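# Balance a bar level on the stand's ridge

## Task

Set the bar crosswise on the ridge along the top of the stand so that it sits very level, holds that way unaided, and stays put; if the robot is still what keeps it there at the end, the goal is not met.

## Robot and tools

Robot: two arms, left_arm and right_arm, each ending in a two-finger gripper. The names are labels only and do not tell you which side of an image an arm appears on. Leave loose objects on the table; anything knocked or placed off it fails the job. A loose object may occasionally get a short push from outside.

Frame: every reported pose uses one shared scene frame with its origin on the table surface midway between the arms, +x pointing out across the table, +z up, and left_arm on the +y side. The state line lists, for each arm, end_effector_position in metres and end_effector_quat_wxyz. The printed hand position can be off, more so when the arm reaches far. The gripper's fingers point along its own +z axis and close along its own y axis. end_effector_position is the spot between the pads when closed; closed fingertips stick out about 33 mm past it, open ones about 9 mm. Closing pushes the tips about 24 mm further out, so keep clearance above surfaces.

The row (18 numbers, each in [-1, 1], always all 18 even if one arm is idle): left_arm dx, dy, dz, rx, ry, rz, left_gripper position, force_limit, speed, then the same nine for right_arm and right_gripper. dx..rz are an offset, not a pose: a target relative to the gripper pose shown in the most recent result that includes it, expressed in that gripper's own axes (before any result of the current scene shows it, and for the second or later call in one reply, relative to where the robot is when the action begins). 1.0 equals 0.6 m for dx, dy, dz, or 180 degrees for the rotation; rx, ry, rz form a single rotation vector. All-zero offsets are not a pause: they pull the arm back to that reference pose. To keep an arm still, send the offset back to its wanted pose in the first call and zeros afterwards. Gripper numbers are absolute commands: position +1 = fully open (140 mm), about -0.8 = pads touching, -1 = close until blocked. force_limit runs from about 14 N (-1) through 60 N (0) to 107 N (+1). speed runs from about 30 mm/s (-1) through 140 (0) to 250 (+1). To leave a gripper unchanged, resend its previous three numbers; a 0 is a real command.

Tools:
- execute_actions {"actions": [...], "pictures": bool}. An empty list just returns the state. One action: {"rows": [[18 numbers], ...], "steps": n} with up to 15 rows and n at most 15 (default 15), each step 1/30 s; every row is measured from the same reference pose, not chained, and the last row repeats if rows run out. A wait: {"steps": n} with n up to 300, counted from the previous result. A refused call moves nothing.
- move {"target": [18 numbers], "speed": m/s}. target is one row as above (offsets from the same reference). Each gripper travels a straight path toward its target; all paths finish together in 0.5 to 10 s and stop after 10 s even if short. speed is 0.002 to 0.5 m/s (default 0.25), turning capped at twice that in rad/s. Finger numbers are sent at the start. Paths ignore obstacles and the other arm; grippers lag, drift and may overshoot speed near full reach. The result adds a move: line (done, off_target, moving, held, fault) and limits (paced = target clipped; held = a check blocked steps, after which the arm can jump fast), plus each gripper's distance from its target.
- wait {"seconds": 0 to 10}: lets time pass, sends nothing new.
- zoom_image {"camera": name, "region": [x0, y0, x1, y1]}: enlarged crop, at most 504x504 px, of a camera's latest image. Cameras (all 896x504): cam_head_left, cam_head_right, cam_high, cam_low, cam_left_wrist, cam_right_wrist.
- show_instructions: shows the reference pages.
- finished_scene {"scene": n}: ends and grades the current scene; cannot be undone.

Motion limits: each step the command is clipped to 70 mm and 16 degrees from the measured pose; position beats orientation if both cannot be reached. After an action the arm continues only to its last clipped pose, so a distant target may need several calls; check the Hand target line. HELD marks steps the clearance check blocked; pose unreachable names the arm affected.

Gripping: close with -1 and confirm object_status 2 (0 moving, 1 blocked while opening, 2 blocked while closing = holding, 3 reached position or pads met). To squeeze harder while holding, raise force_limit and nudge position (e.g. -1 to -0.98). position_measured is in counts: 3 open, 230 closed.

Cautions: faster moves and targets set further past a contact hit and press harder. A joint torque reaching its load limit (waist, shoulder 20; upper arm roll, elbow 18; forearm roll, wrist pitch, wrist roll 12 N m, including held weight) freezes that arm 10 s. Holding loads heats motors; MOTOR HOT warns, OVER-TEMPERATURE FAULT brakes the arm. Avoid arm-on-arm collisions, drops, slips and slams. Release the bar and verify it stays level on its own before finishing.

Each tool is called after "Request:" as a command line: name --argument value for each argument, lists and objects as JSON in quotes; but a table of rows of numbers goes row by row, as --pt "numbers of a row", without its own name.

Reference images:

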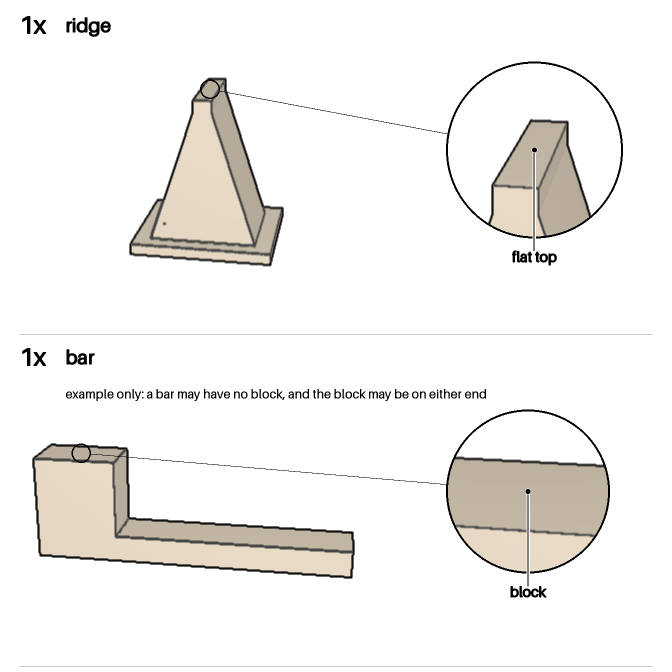

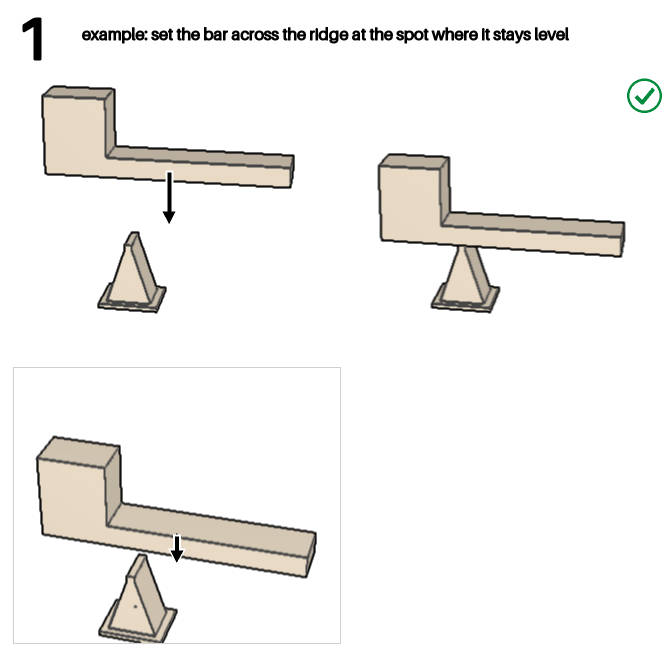

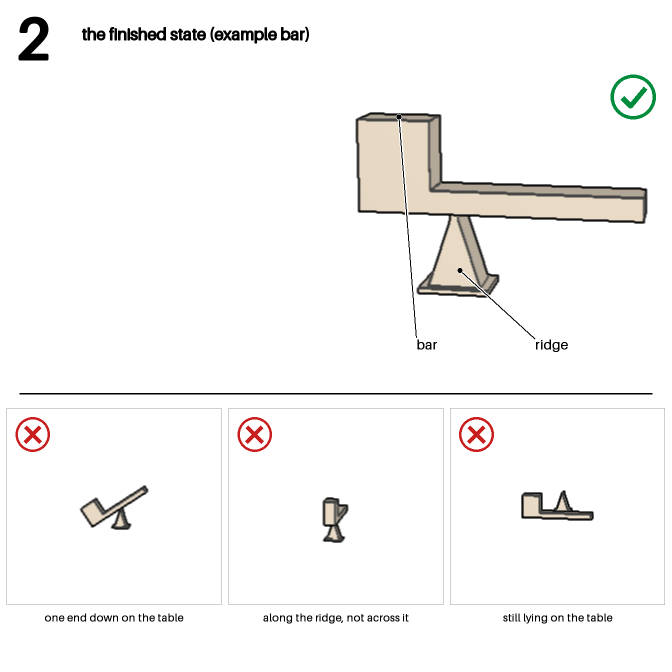

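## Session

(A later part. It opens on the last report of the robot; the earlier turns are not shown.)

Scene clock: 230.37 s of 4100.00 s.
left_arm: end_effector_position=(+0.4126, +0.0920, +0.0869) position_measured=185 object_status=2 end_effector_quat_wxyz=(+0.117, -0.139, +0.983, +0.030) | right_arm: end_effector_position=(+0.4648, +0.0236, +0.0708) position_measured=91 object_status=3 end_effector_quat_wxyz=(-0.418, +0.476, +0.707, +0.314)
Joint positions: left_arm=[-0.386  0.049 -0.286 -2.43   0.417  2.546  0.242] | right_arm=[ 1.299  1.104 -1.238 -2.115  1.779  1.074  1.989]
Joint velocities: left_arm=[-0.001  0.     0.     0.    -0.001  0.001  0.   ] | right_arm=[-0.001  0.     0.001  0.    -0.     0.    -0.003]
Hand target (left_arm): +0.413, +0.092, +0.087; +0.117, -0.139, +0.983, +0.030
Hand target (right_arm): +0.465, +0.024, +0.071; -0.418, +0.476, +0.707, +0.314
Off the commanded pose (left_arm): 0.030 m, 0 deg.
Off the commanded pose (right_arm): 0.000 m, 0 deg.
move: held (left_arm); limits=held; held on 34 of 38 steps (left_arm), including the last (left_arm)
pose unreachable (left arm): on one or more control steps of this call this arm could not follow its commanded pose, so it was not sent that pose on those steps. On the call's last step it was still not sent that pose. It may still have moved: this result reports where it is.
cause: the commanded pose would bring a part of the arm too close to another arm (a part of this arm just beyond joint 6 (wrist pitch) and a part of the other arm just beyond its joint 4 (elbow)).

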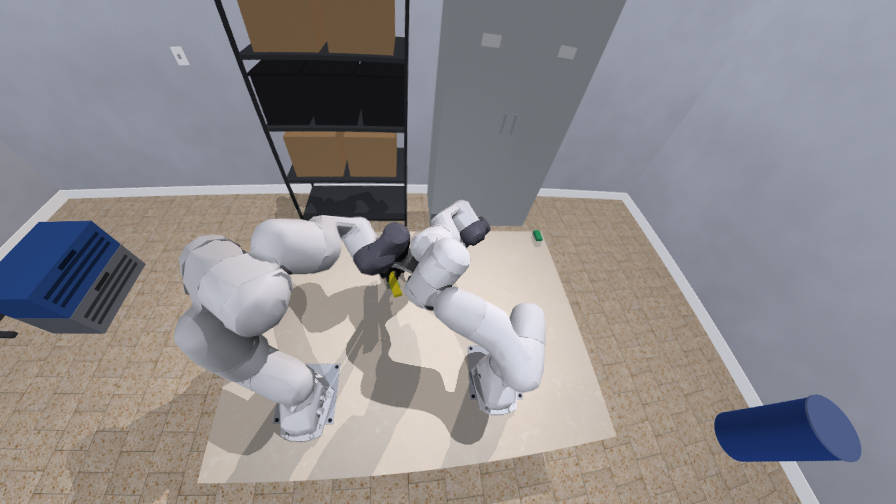

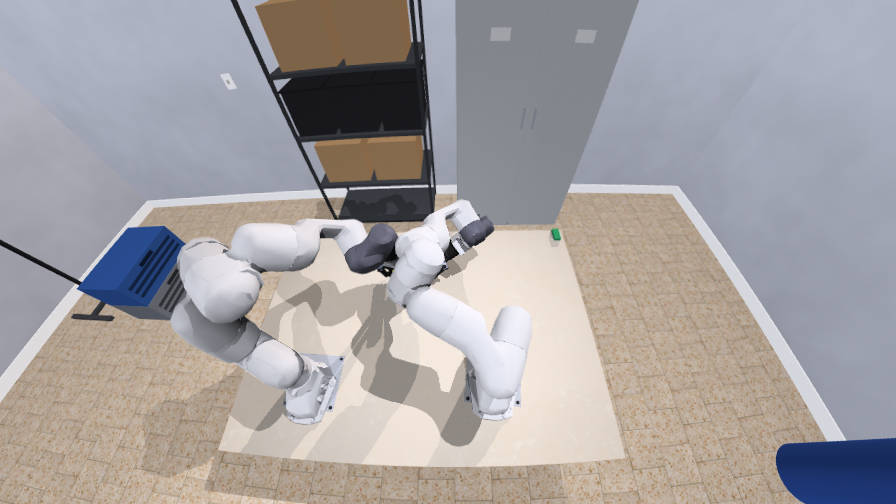

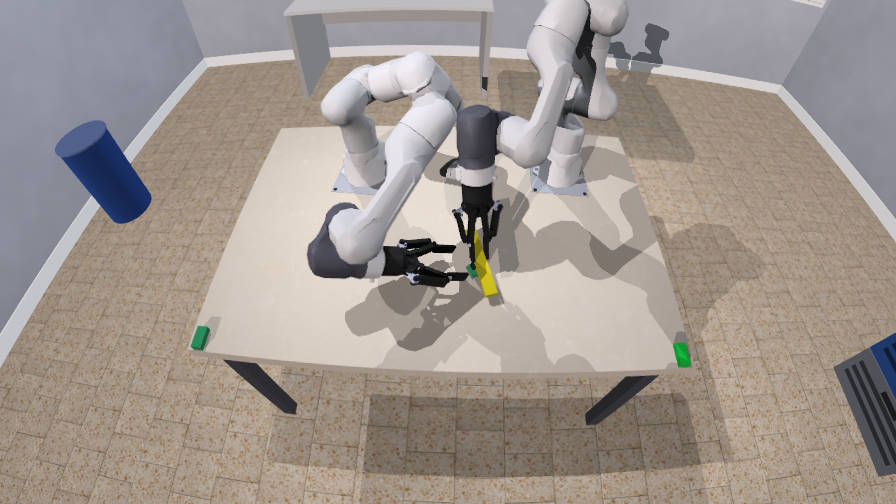

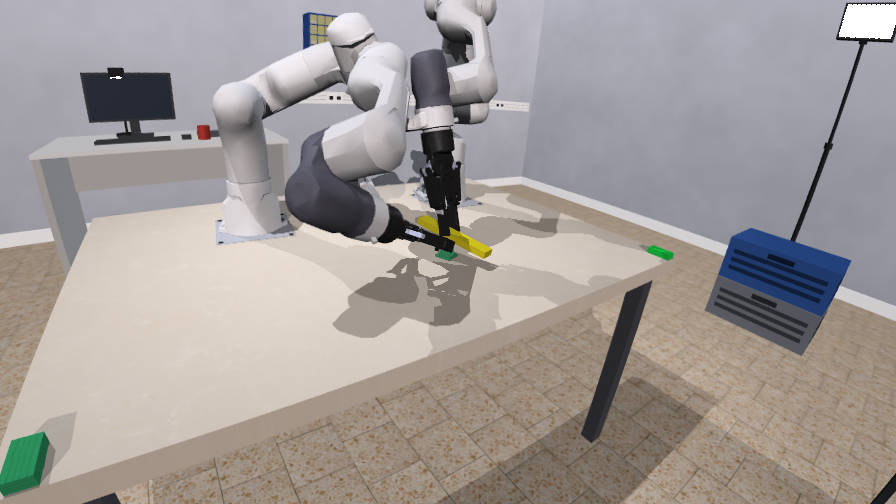

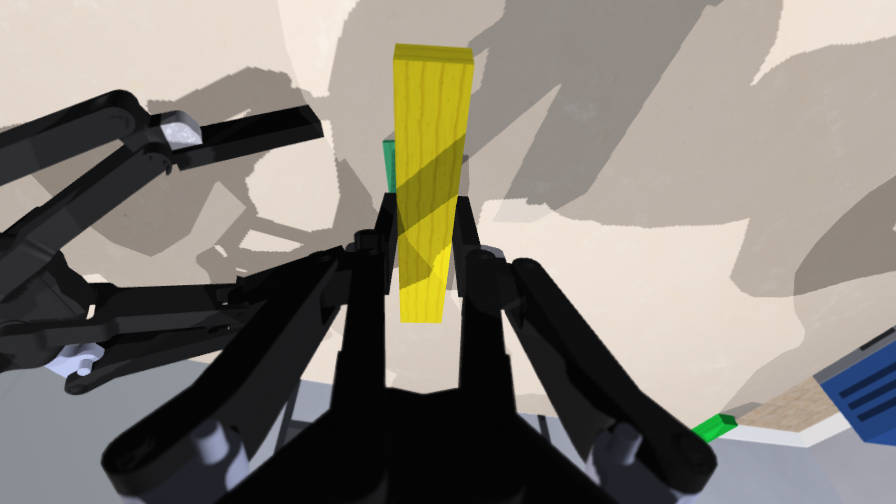

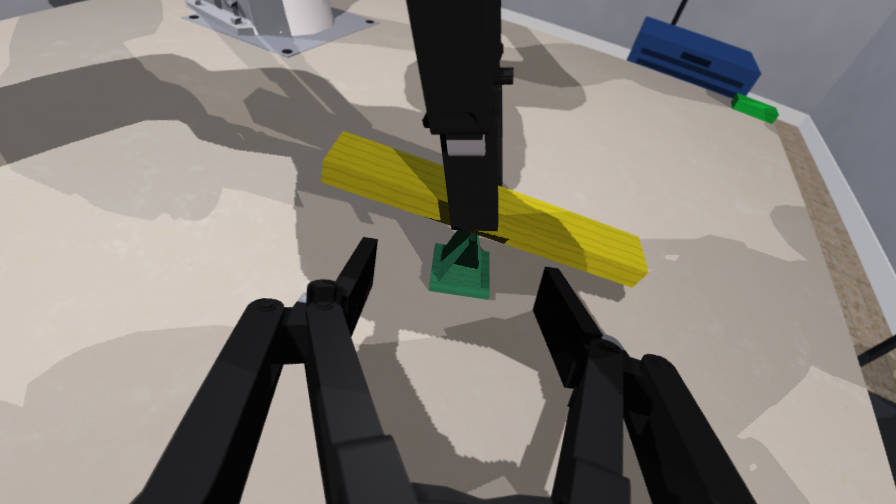

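Request:
move --target '[0,0.13,-0.015,0,-0.05,0,-1,0,-0.3,0,0,0,0,0,0,0.3,0,0]' --speed 0.05

Request:
move --target '[0.039,0,0.093,0,0,0,-1,0,-0.3,0,0,0,0,0,0,0.3,0,0]' --speed 0.04

Request:
move --target '[0,0,0,0,0,0,0,0,-0.8,0,0,0,0,0,0,0.3,0,0]'

Request:
move --target '[-0.07,0,0.015,0,0.125,0,0,0,-0.8,0,0,0,0,0,0,0.3,0,0]' --speed 0.08

Scene clock: 235.87 s of 4100.00 s.
left_arm: end_effector_position=(+0.3894, +0.1678, +0.0972) position_measured=185 object_status=2 end_effector_quat_wxyz=(+0.192, -0.132, +0.972, +0.045) | right_arm: end_effector_position=(+0.4648, +0.0236, +0.0708) position_measured=91 object_status=3 end_effector_quat_wxyz=(-0.418, +0.476, +0.707, +0.314)
Joint positions: left_arm=[-0.32  -0.183 -0.296 -2.706  0.645  2.66   0.091] | right_arm=[ 1.299  1.104 -1.238 -2.115  1.779  1.074  1.989]
Joint velocities: left_arm=[ 0.015 -0.004 -0.015 -0.006  0.016  0.017 -0.046] | right_arm=[-0.    -0.     0.    -0.     0.001  0.     0.001]
Hand target (left_arm): +0.390, +0.167, +0.098; +0.195, -0.137, +0.970, +0.042
Hand target (right_arm): +0.465, +0.024, +0.071; -0.418, +0.476, +0.707, +0.314
Off the commanded pose (left_arm): 0.002 m, 1 deg.
Off the commanded pose (right_arm): 0.000 m, 0 deg.
After step 90, 0.63 s passed at rest.
move: done

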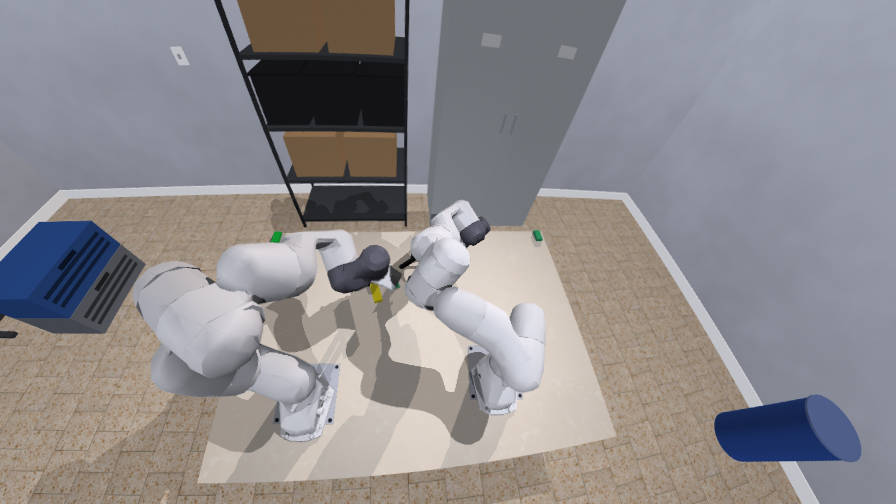

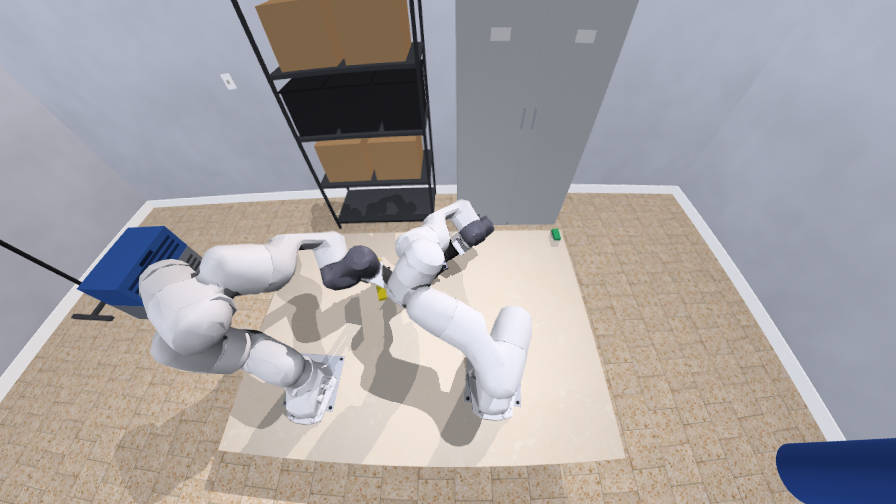

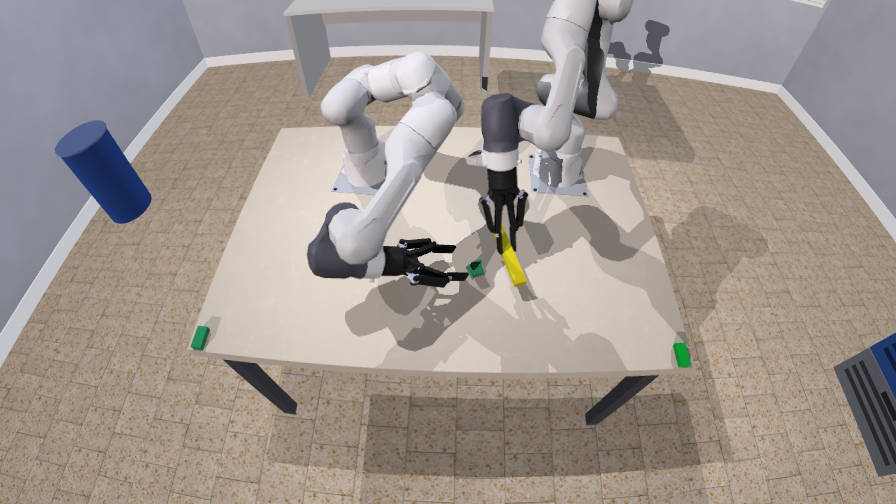

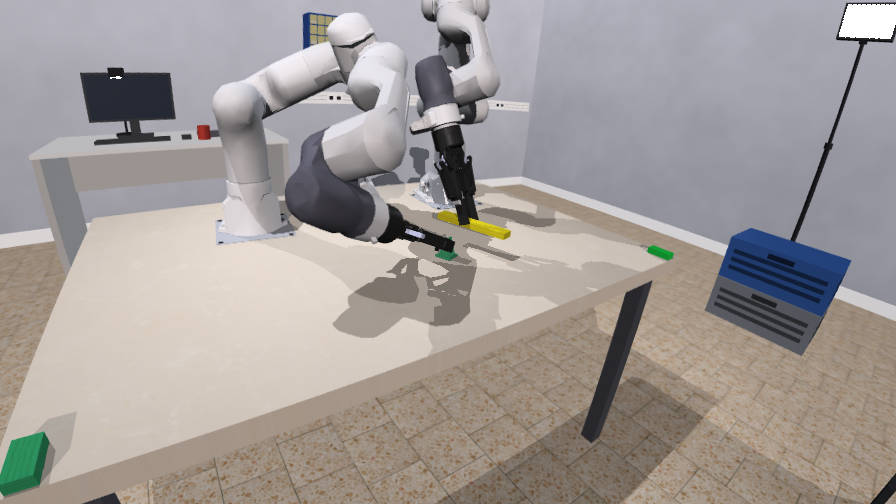

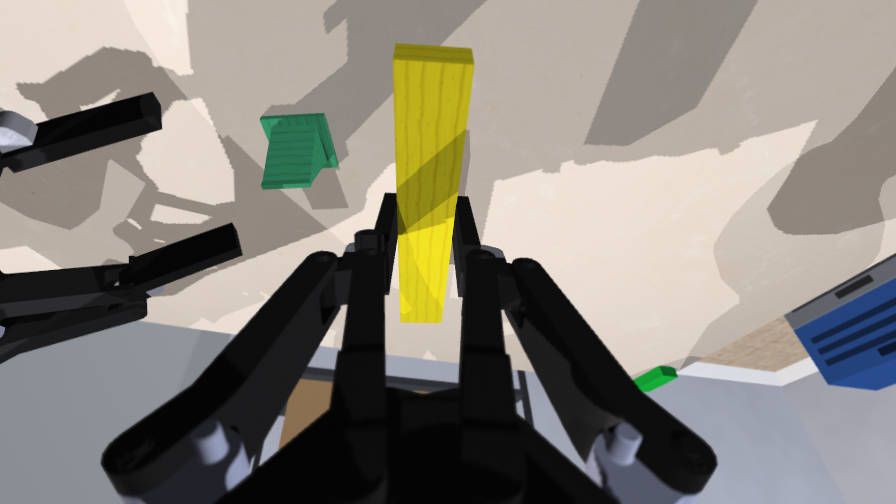

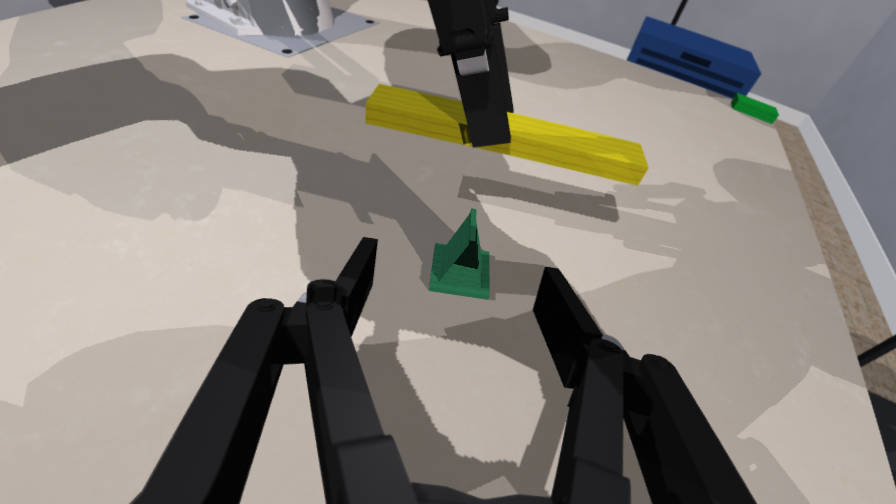

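Scene clock: 237.97 s of 4100.00 s.
left_arm: end_effector_position=(+0.3906, +0.1695, +0.0375) position_measured=185 object_status=2 end_effector_quat_wxyz=(+0.194, -0.125, +0.972, +0.047) | right_arm: end_effector_position=(+0.4648, +0.0236, +0.0708) position_measured=91 object_status=3 end_effector_quat_wxyz=(-0.418, +0.476, +0.707, +0.314)
Joint positions: left_arm=[-0.231  0.008 -0.33  -2.672  0.994  2.747 -0.2  ] | right_arm=[ 1.299  1.104 -1.238 -2.115  1.779  1.074  1.989]
Joint velocities: left_arm=[-0.     0.001 -0.     0.     0.012  0.003 -0.049] | right_arm=[ 0.001 -0.001 -0.001  0.    -0.001 -0.     0.001]
Hand target (left_arm): +0.391, +0.170, +0.037; +0.194, -0.132, +0.971, +0.045
Hand target (right_arm): +0.465, +0.024, +0.071; -0.418, +0.476, +0.707, +0.314
Off the commanded pose (left_arm): 0.002 m, 1 deg.
Off the commanded pose (right_arm): 0.000 m, 0 deg.
move: done

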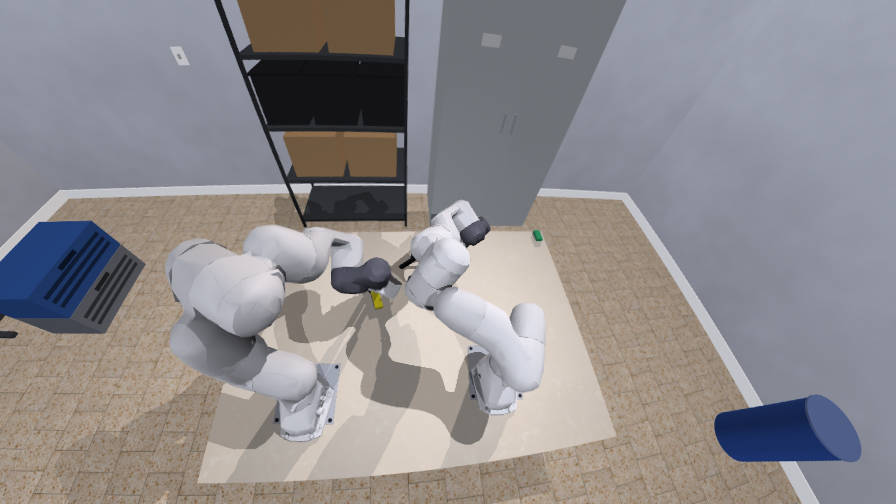

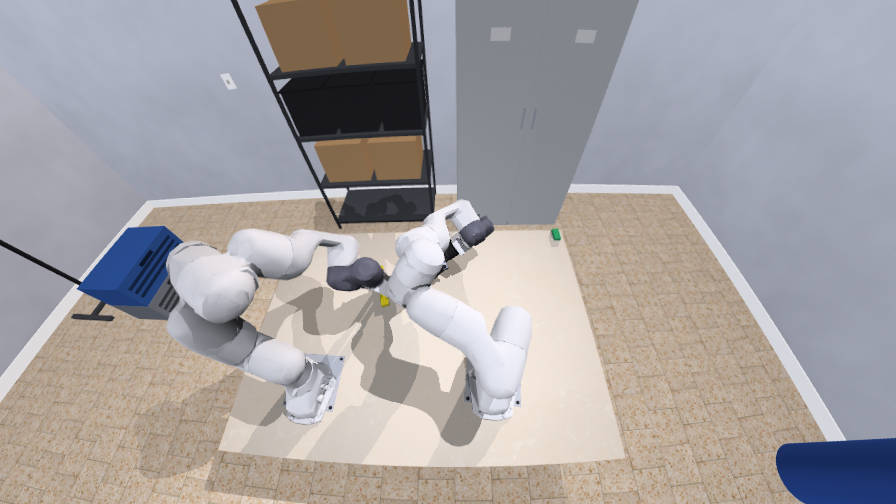

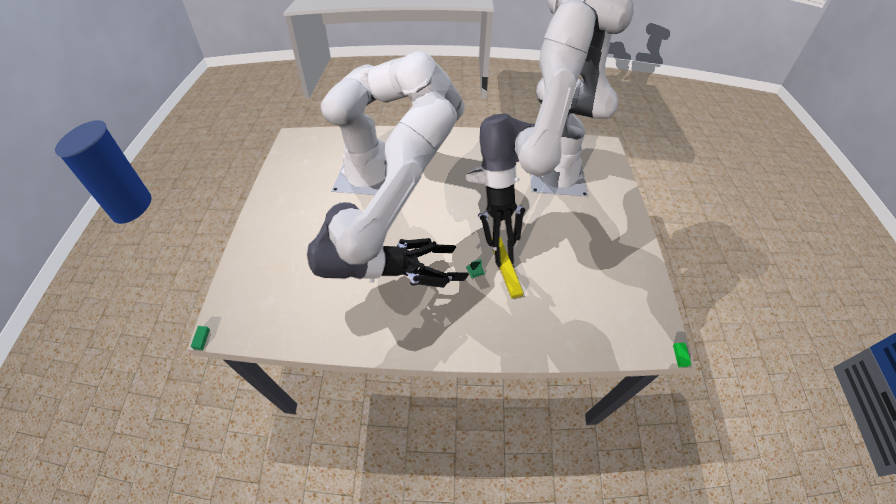

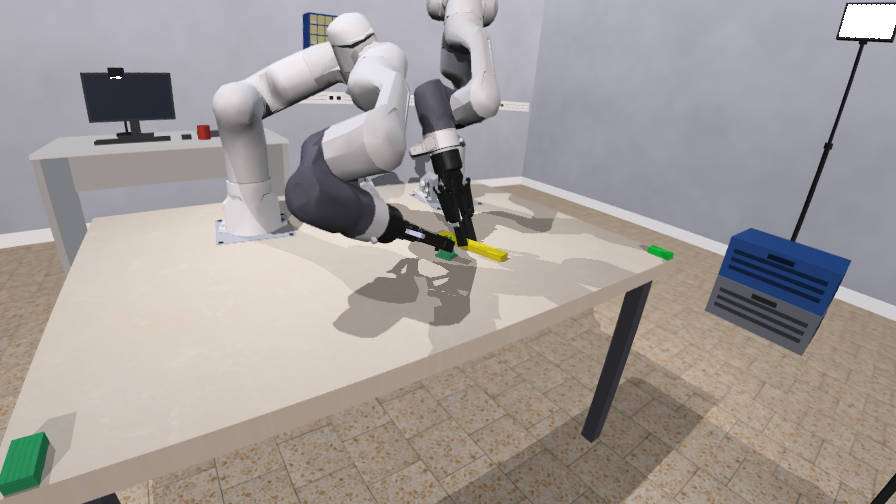

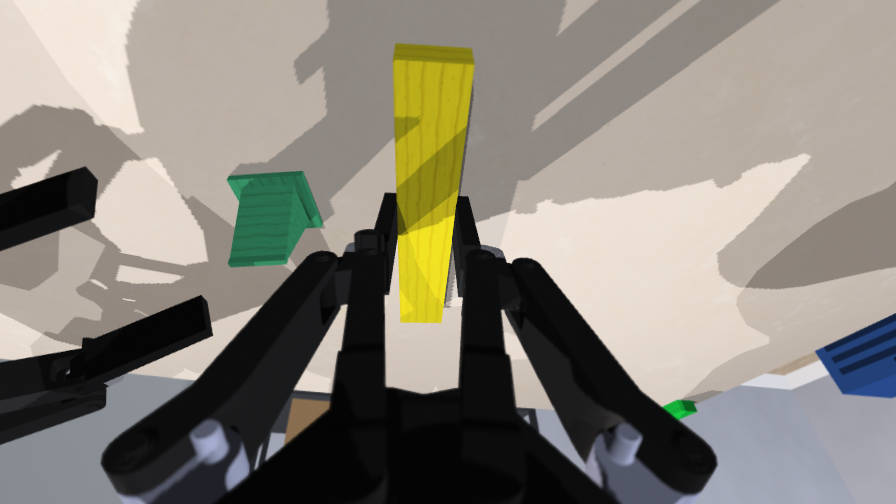

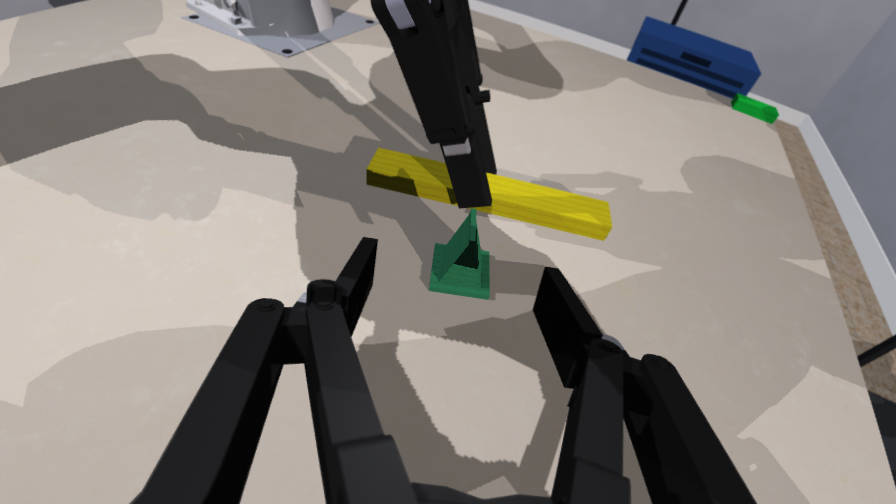

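Scene clock: 238.87 s of 4100.00 s.
left_arm: end_effector_position=(+0.3906, +0.1695, +0.0375) position_measured=129 object_status=3 end_effector_quat_wxyz=(+0.194, -0.125, +0.972, +0.047) | right_arm: end_effector_position=(+0.4648, +0.0236, +0.0708) position_measured=91 object_status=3 end_effector_quat_wxyz=(-0.418, +0.476, +0.707, +0.314)
Joint positions: left_arm=[-0.231  0.008 -0.33  -2.672  0.994  2.746 -0.2  ] | right_arm=[ 1.299  1.104 -1.238 -2.115  1.779  1.074  1.989]
Joint velocities: left_arm=[ 0.001 -0.001 -0.    -0.001  0.    -0.001  0.   ] | right_arm=[ 0.     0.001  0.     0.002 -0.001 -0.001 -0.001]
Hand target (left_arm): +0.391, +0.170, +0.038; +0.194, -0.125, +0.972, +0.047
Hand target (right_arm): +0.465, +0.024, +0.071; -0.418, +0.476, +0.707, +0.314
Off the commanded pose (left_arm): 0.000 m, 0 deg.
Off the commanded pose (right_arm): 0.000 m, 0 deg.
move: done

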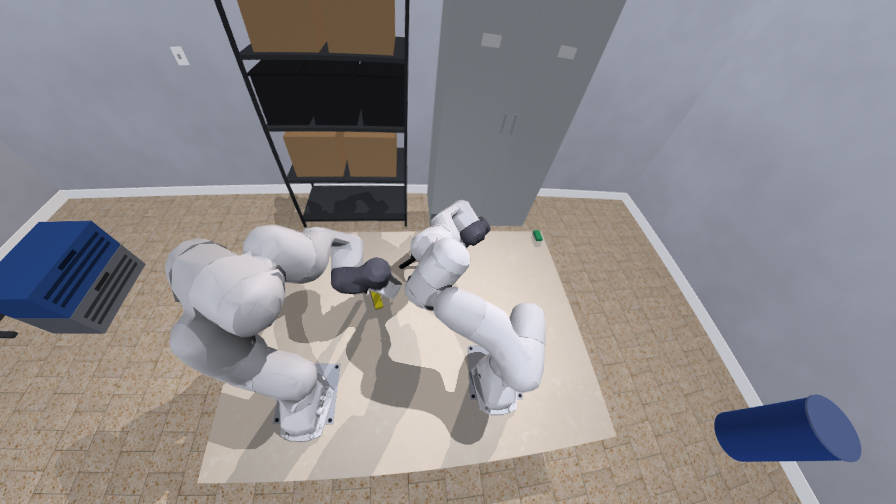

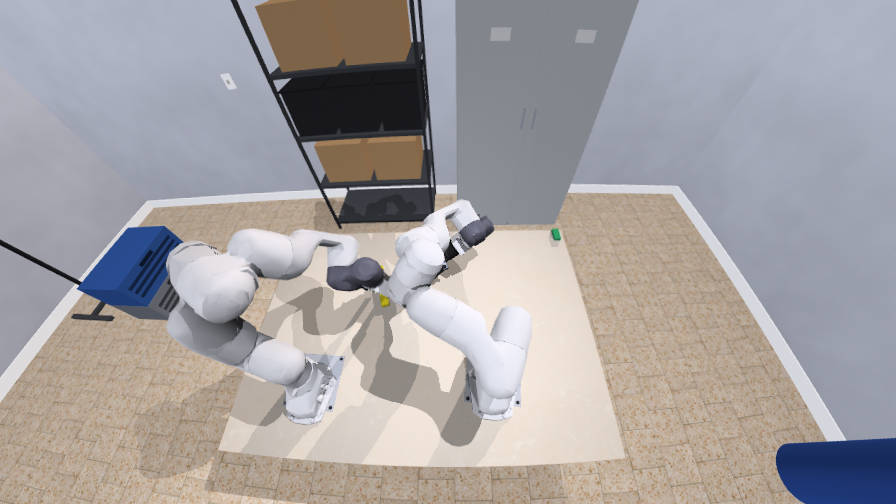

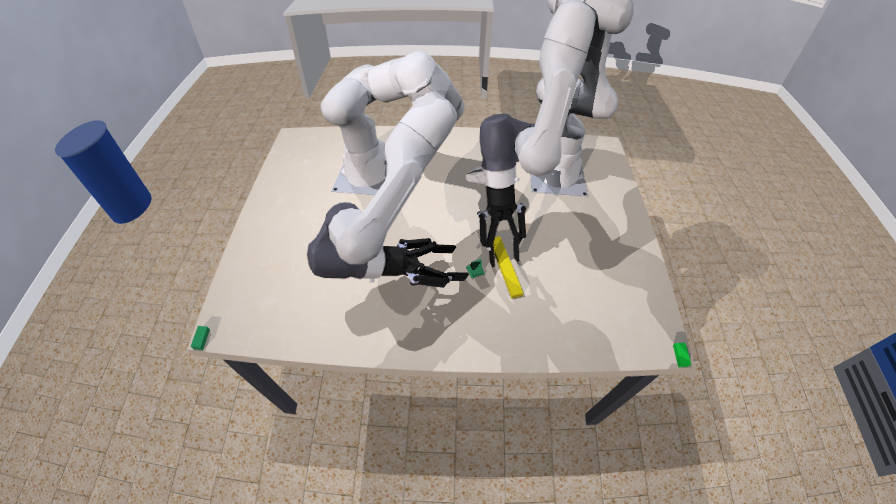

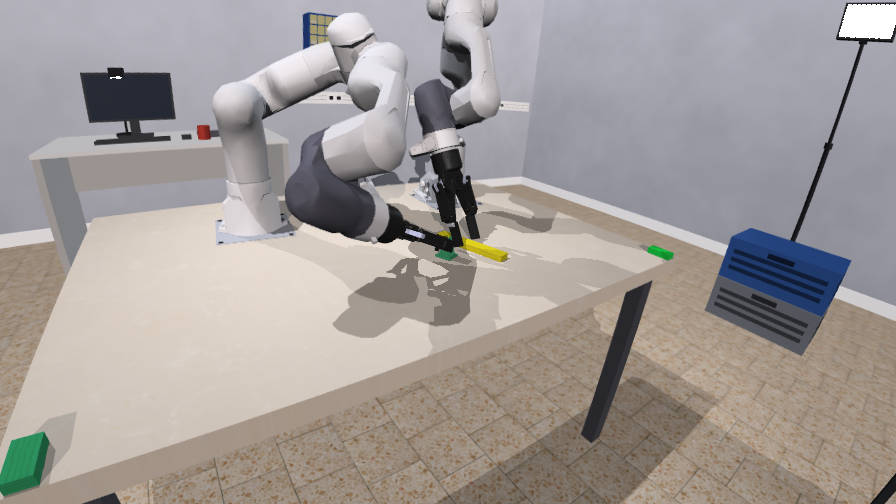

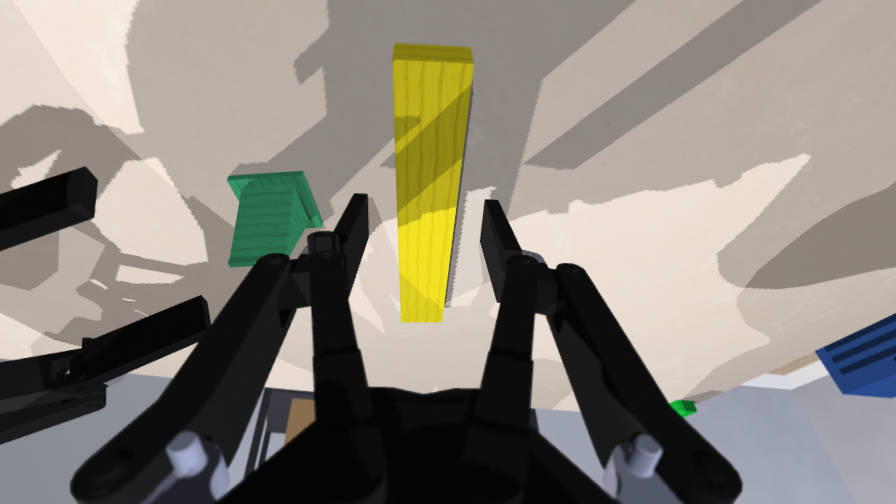

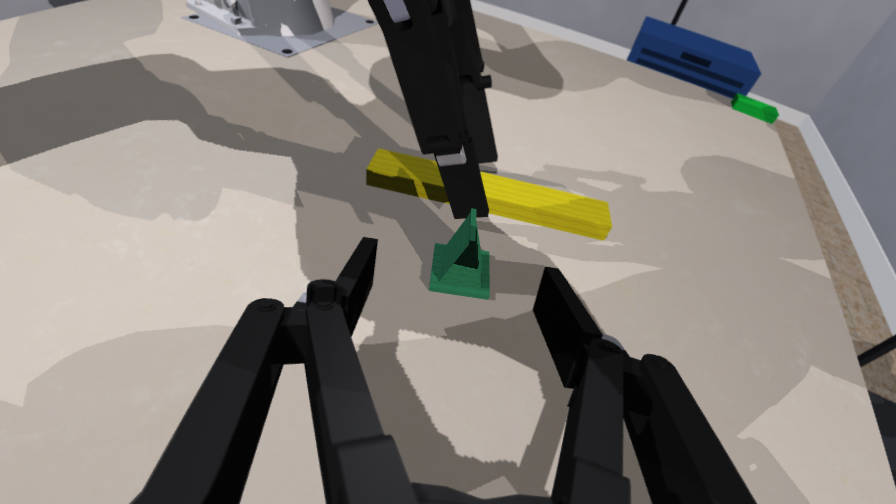

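Scene clock: 242.03 s of 4100.00 s.
left_arm: end_effector_position=(+0.4286, +0.1783, +0.0452) position_measured=129 object_status=3 end_effector_quat_wxyz=(-0.004, -0.134, +0.991, +0.018) | right_arm: end_effector_position=(+0.4648, +0.0236, +0.0708) position_measured=91 object_status=3 end_effector_quat_wxyz=(-0.418, +0.476, +0.707, +0.314)
Joint positions: left_arm=[-0.083  0.135 -0.354 -2.413  0.124  2.51   0.728] | right_arm=[ 1.299  1.104 -1.238 -2.115  1.779  1.074  1.989]
Joint velocities: left_arm=[ 0.002  0.    -0.003  0.001 -0.003 -0.005  0.033] | right_arm=[ 0.    -0.    -0.001  0.    -0.001  0.     0.001]
Hand target (left_arm): +0.428, +0.178, +0.045; -0.006, -0.129, +0.991, +0.018
Hand target (right_arm): +0.465, +0.024, +0.071; -0.418, +0.476, +0.707, +0.314
Off the commanded pose (left_arm): 0.003 m, 1 deg.
Off the commanded pose (right_arm): 0.000 m, 0 deg.
move: done

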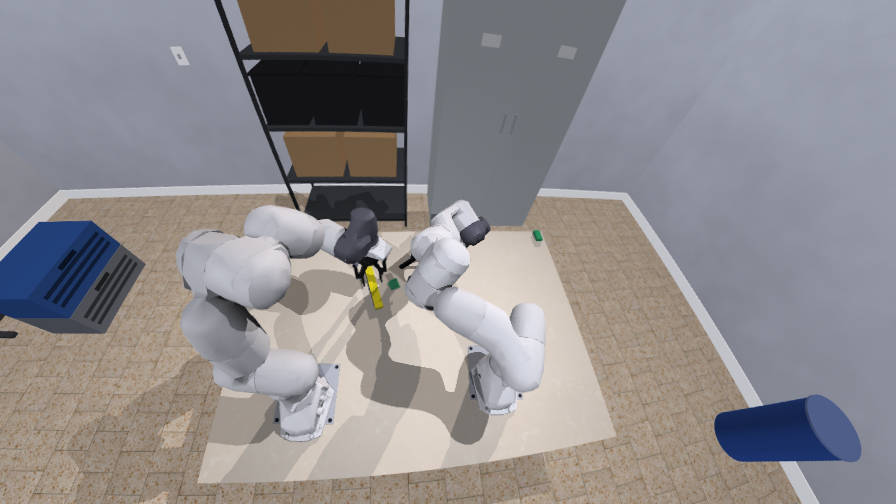

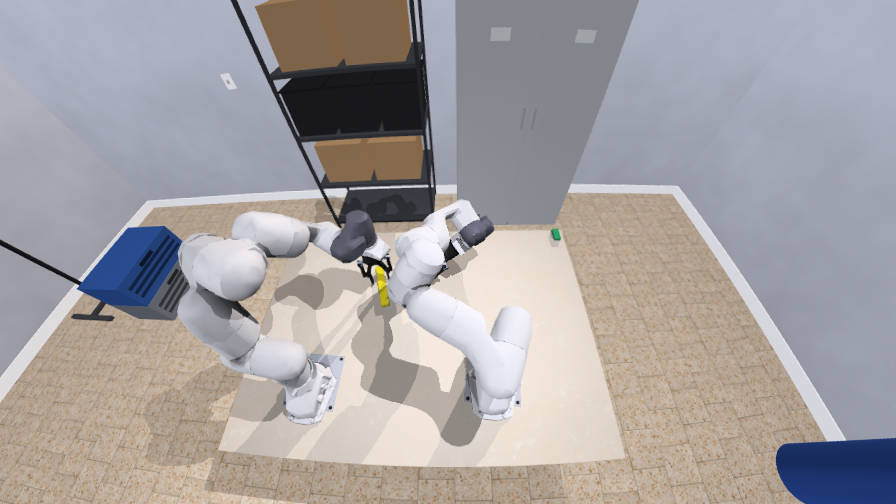

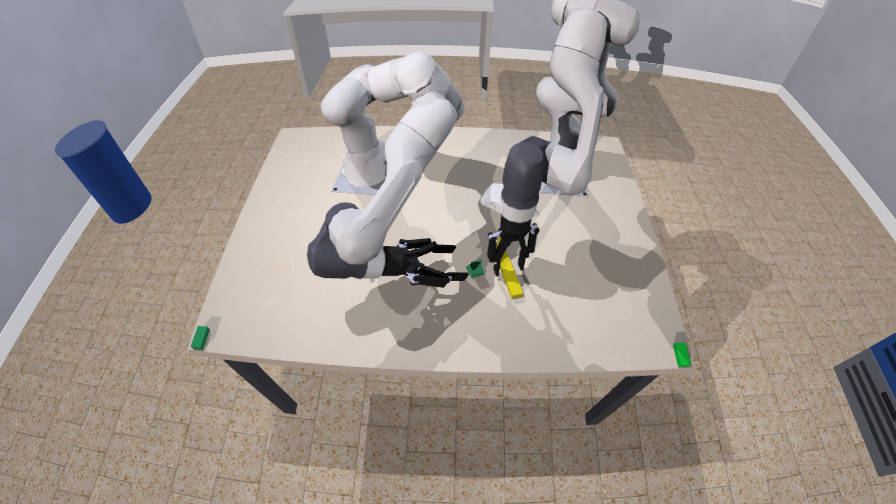

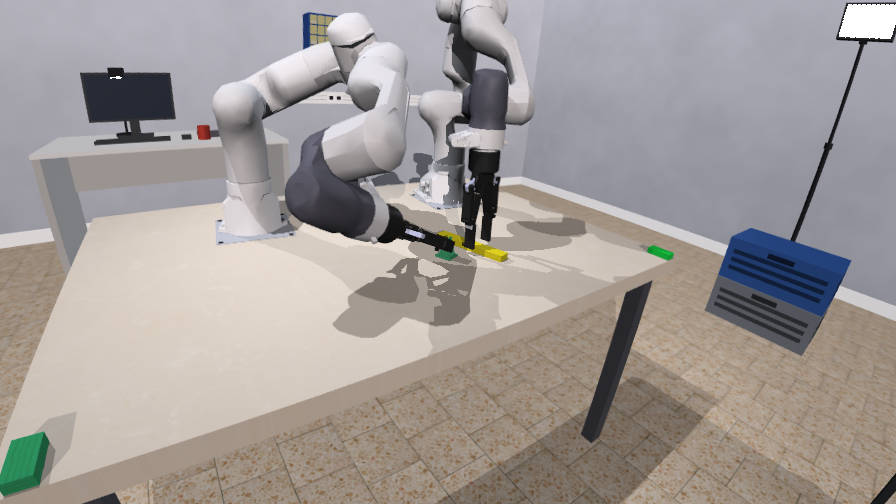

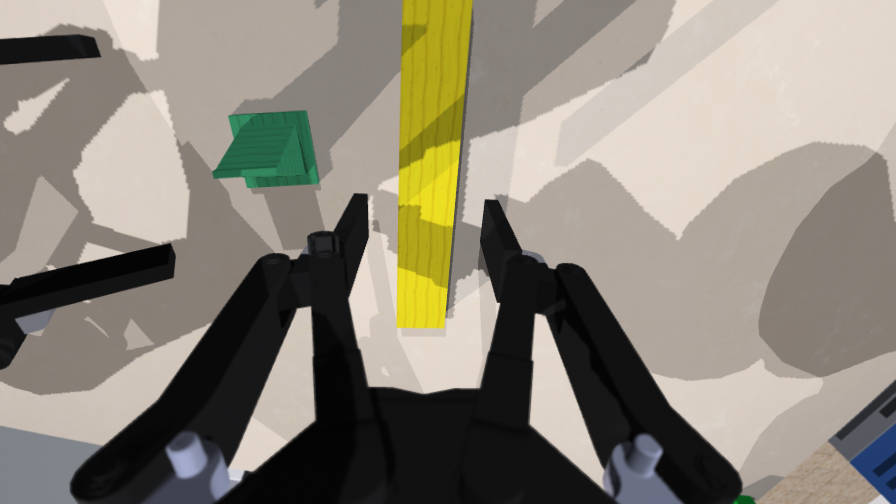

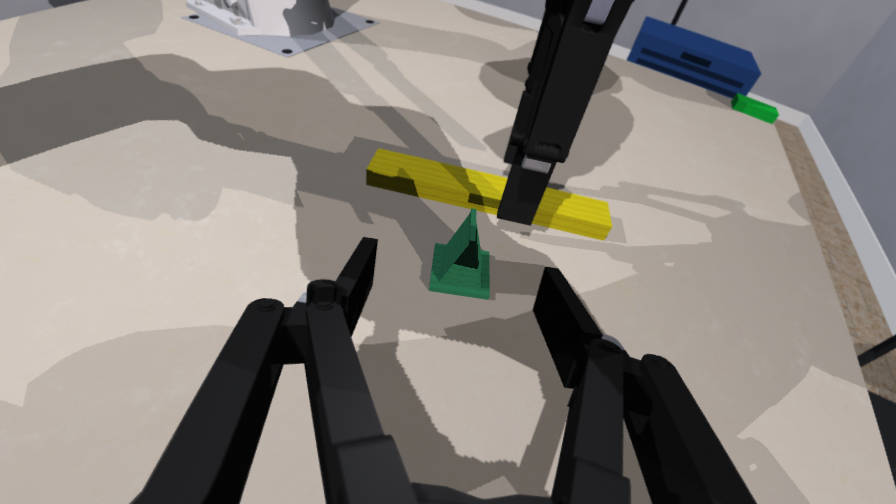

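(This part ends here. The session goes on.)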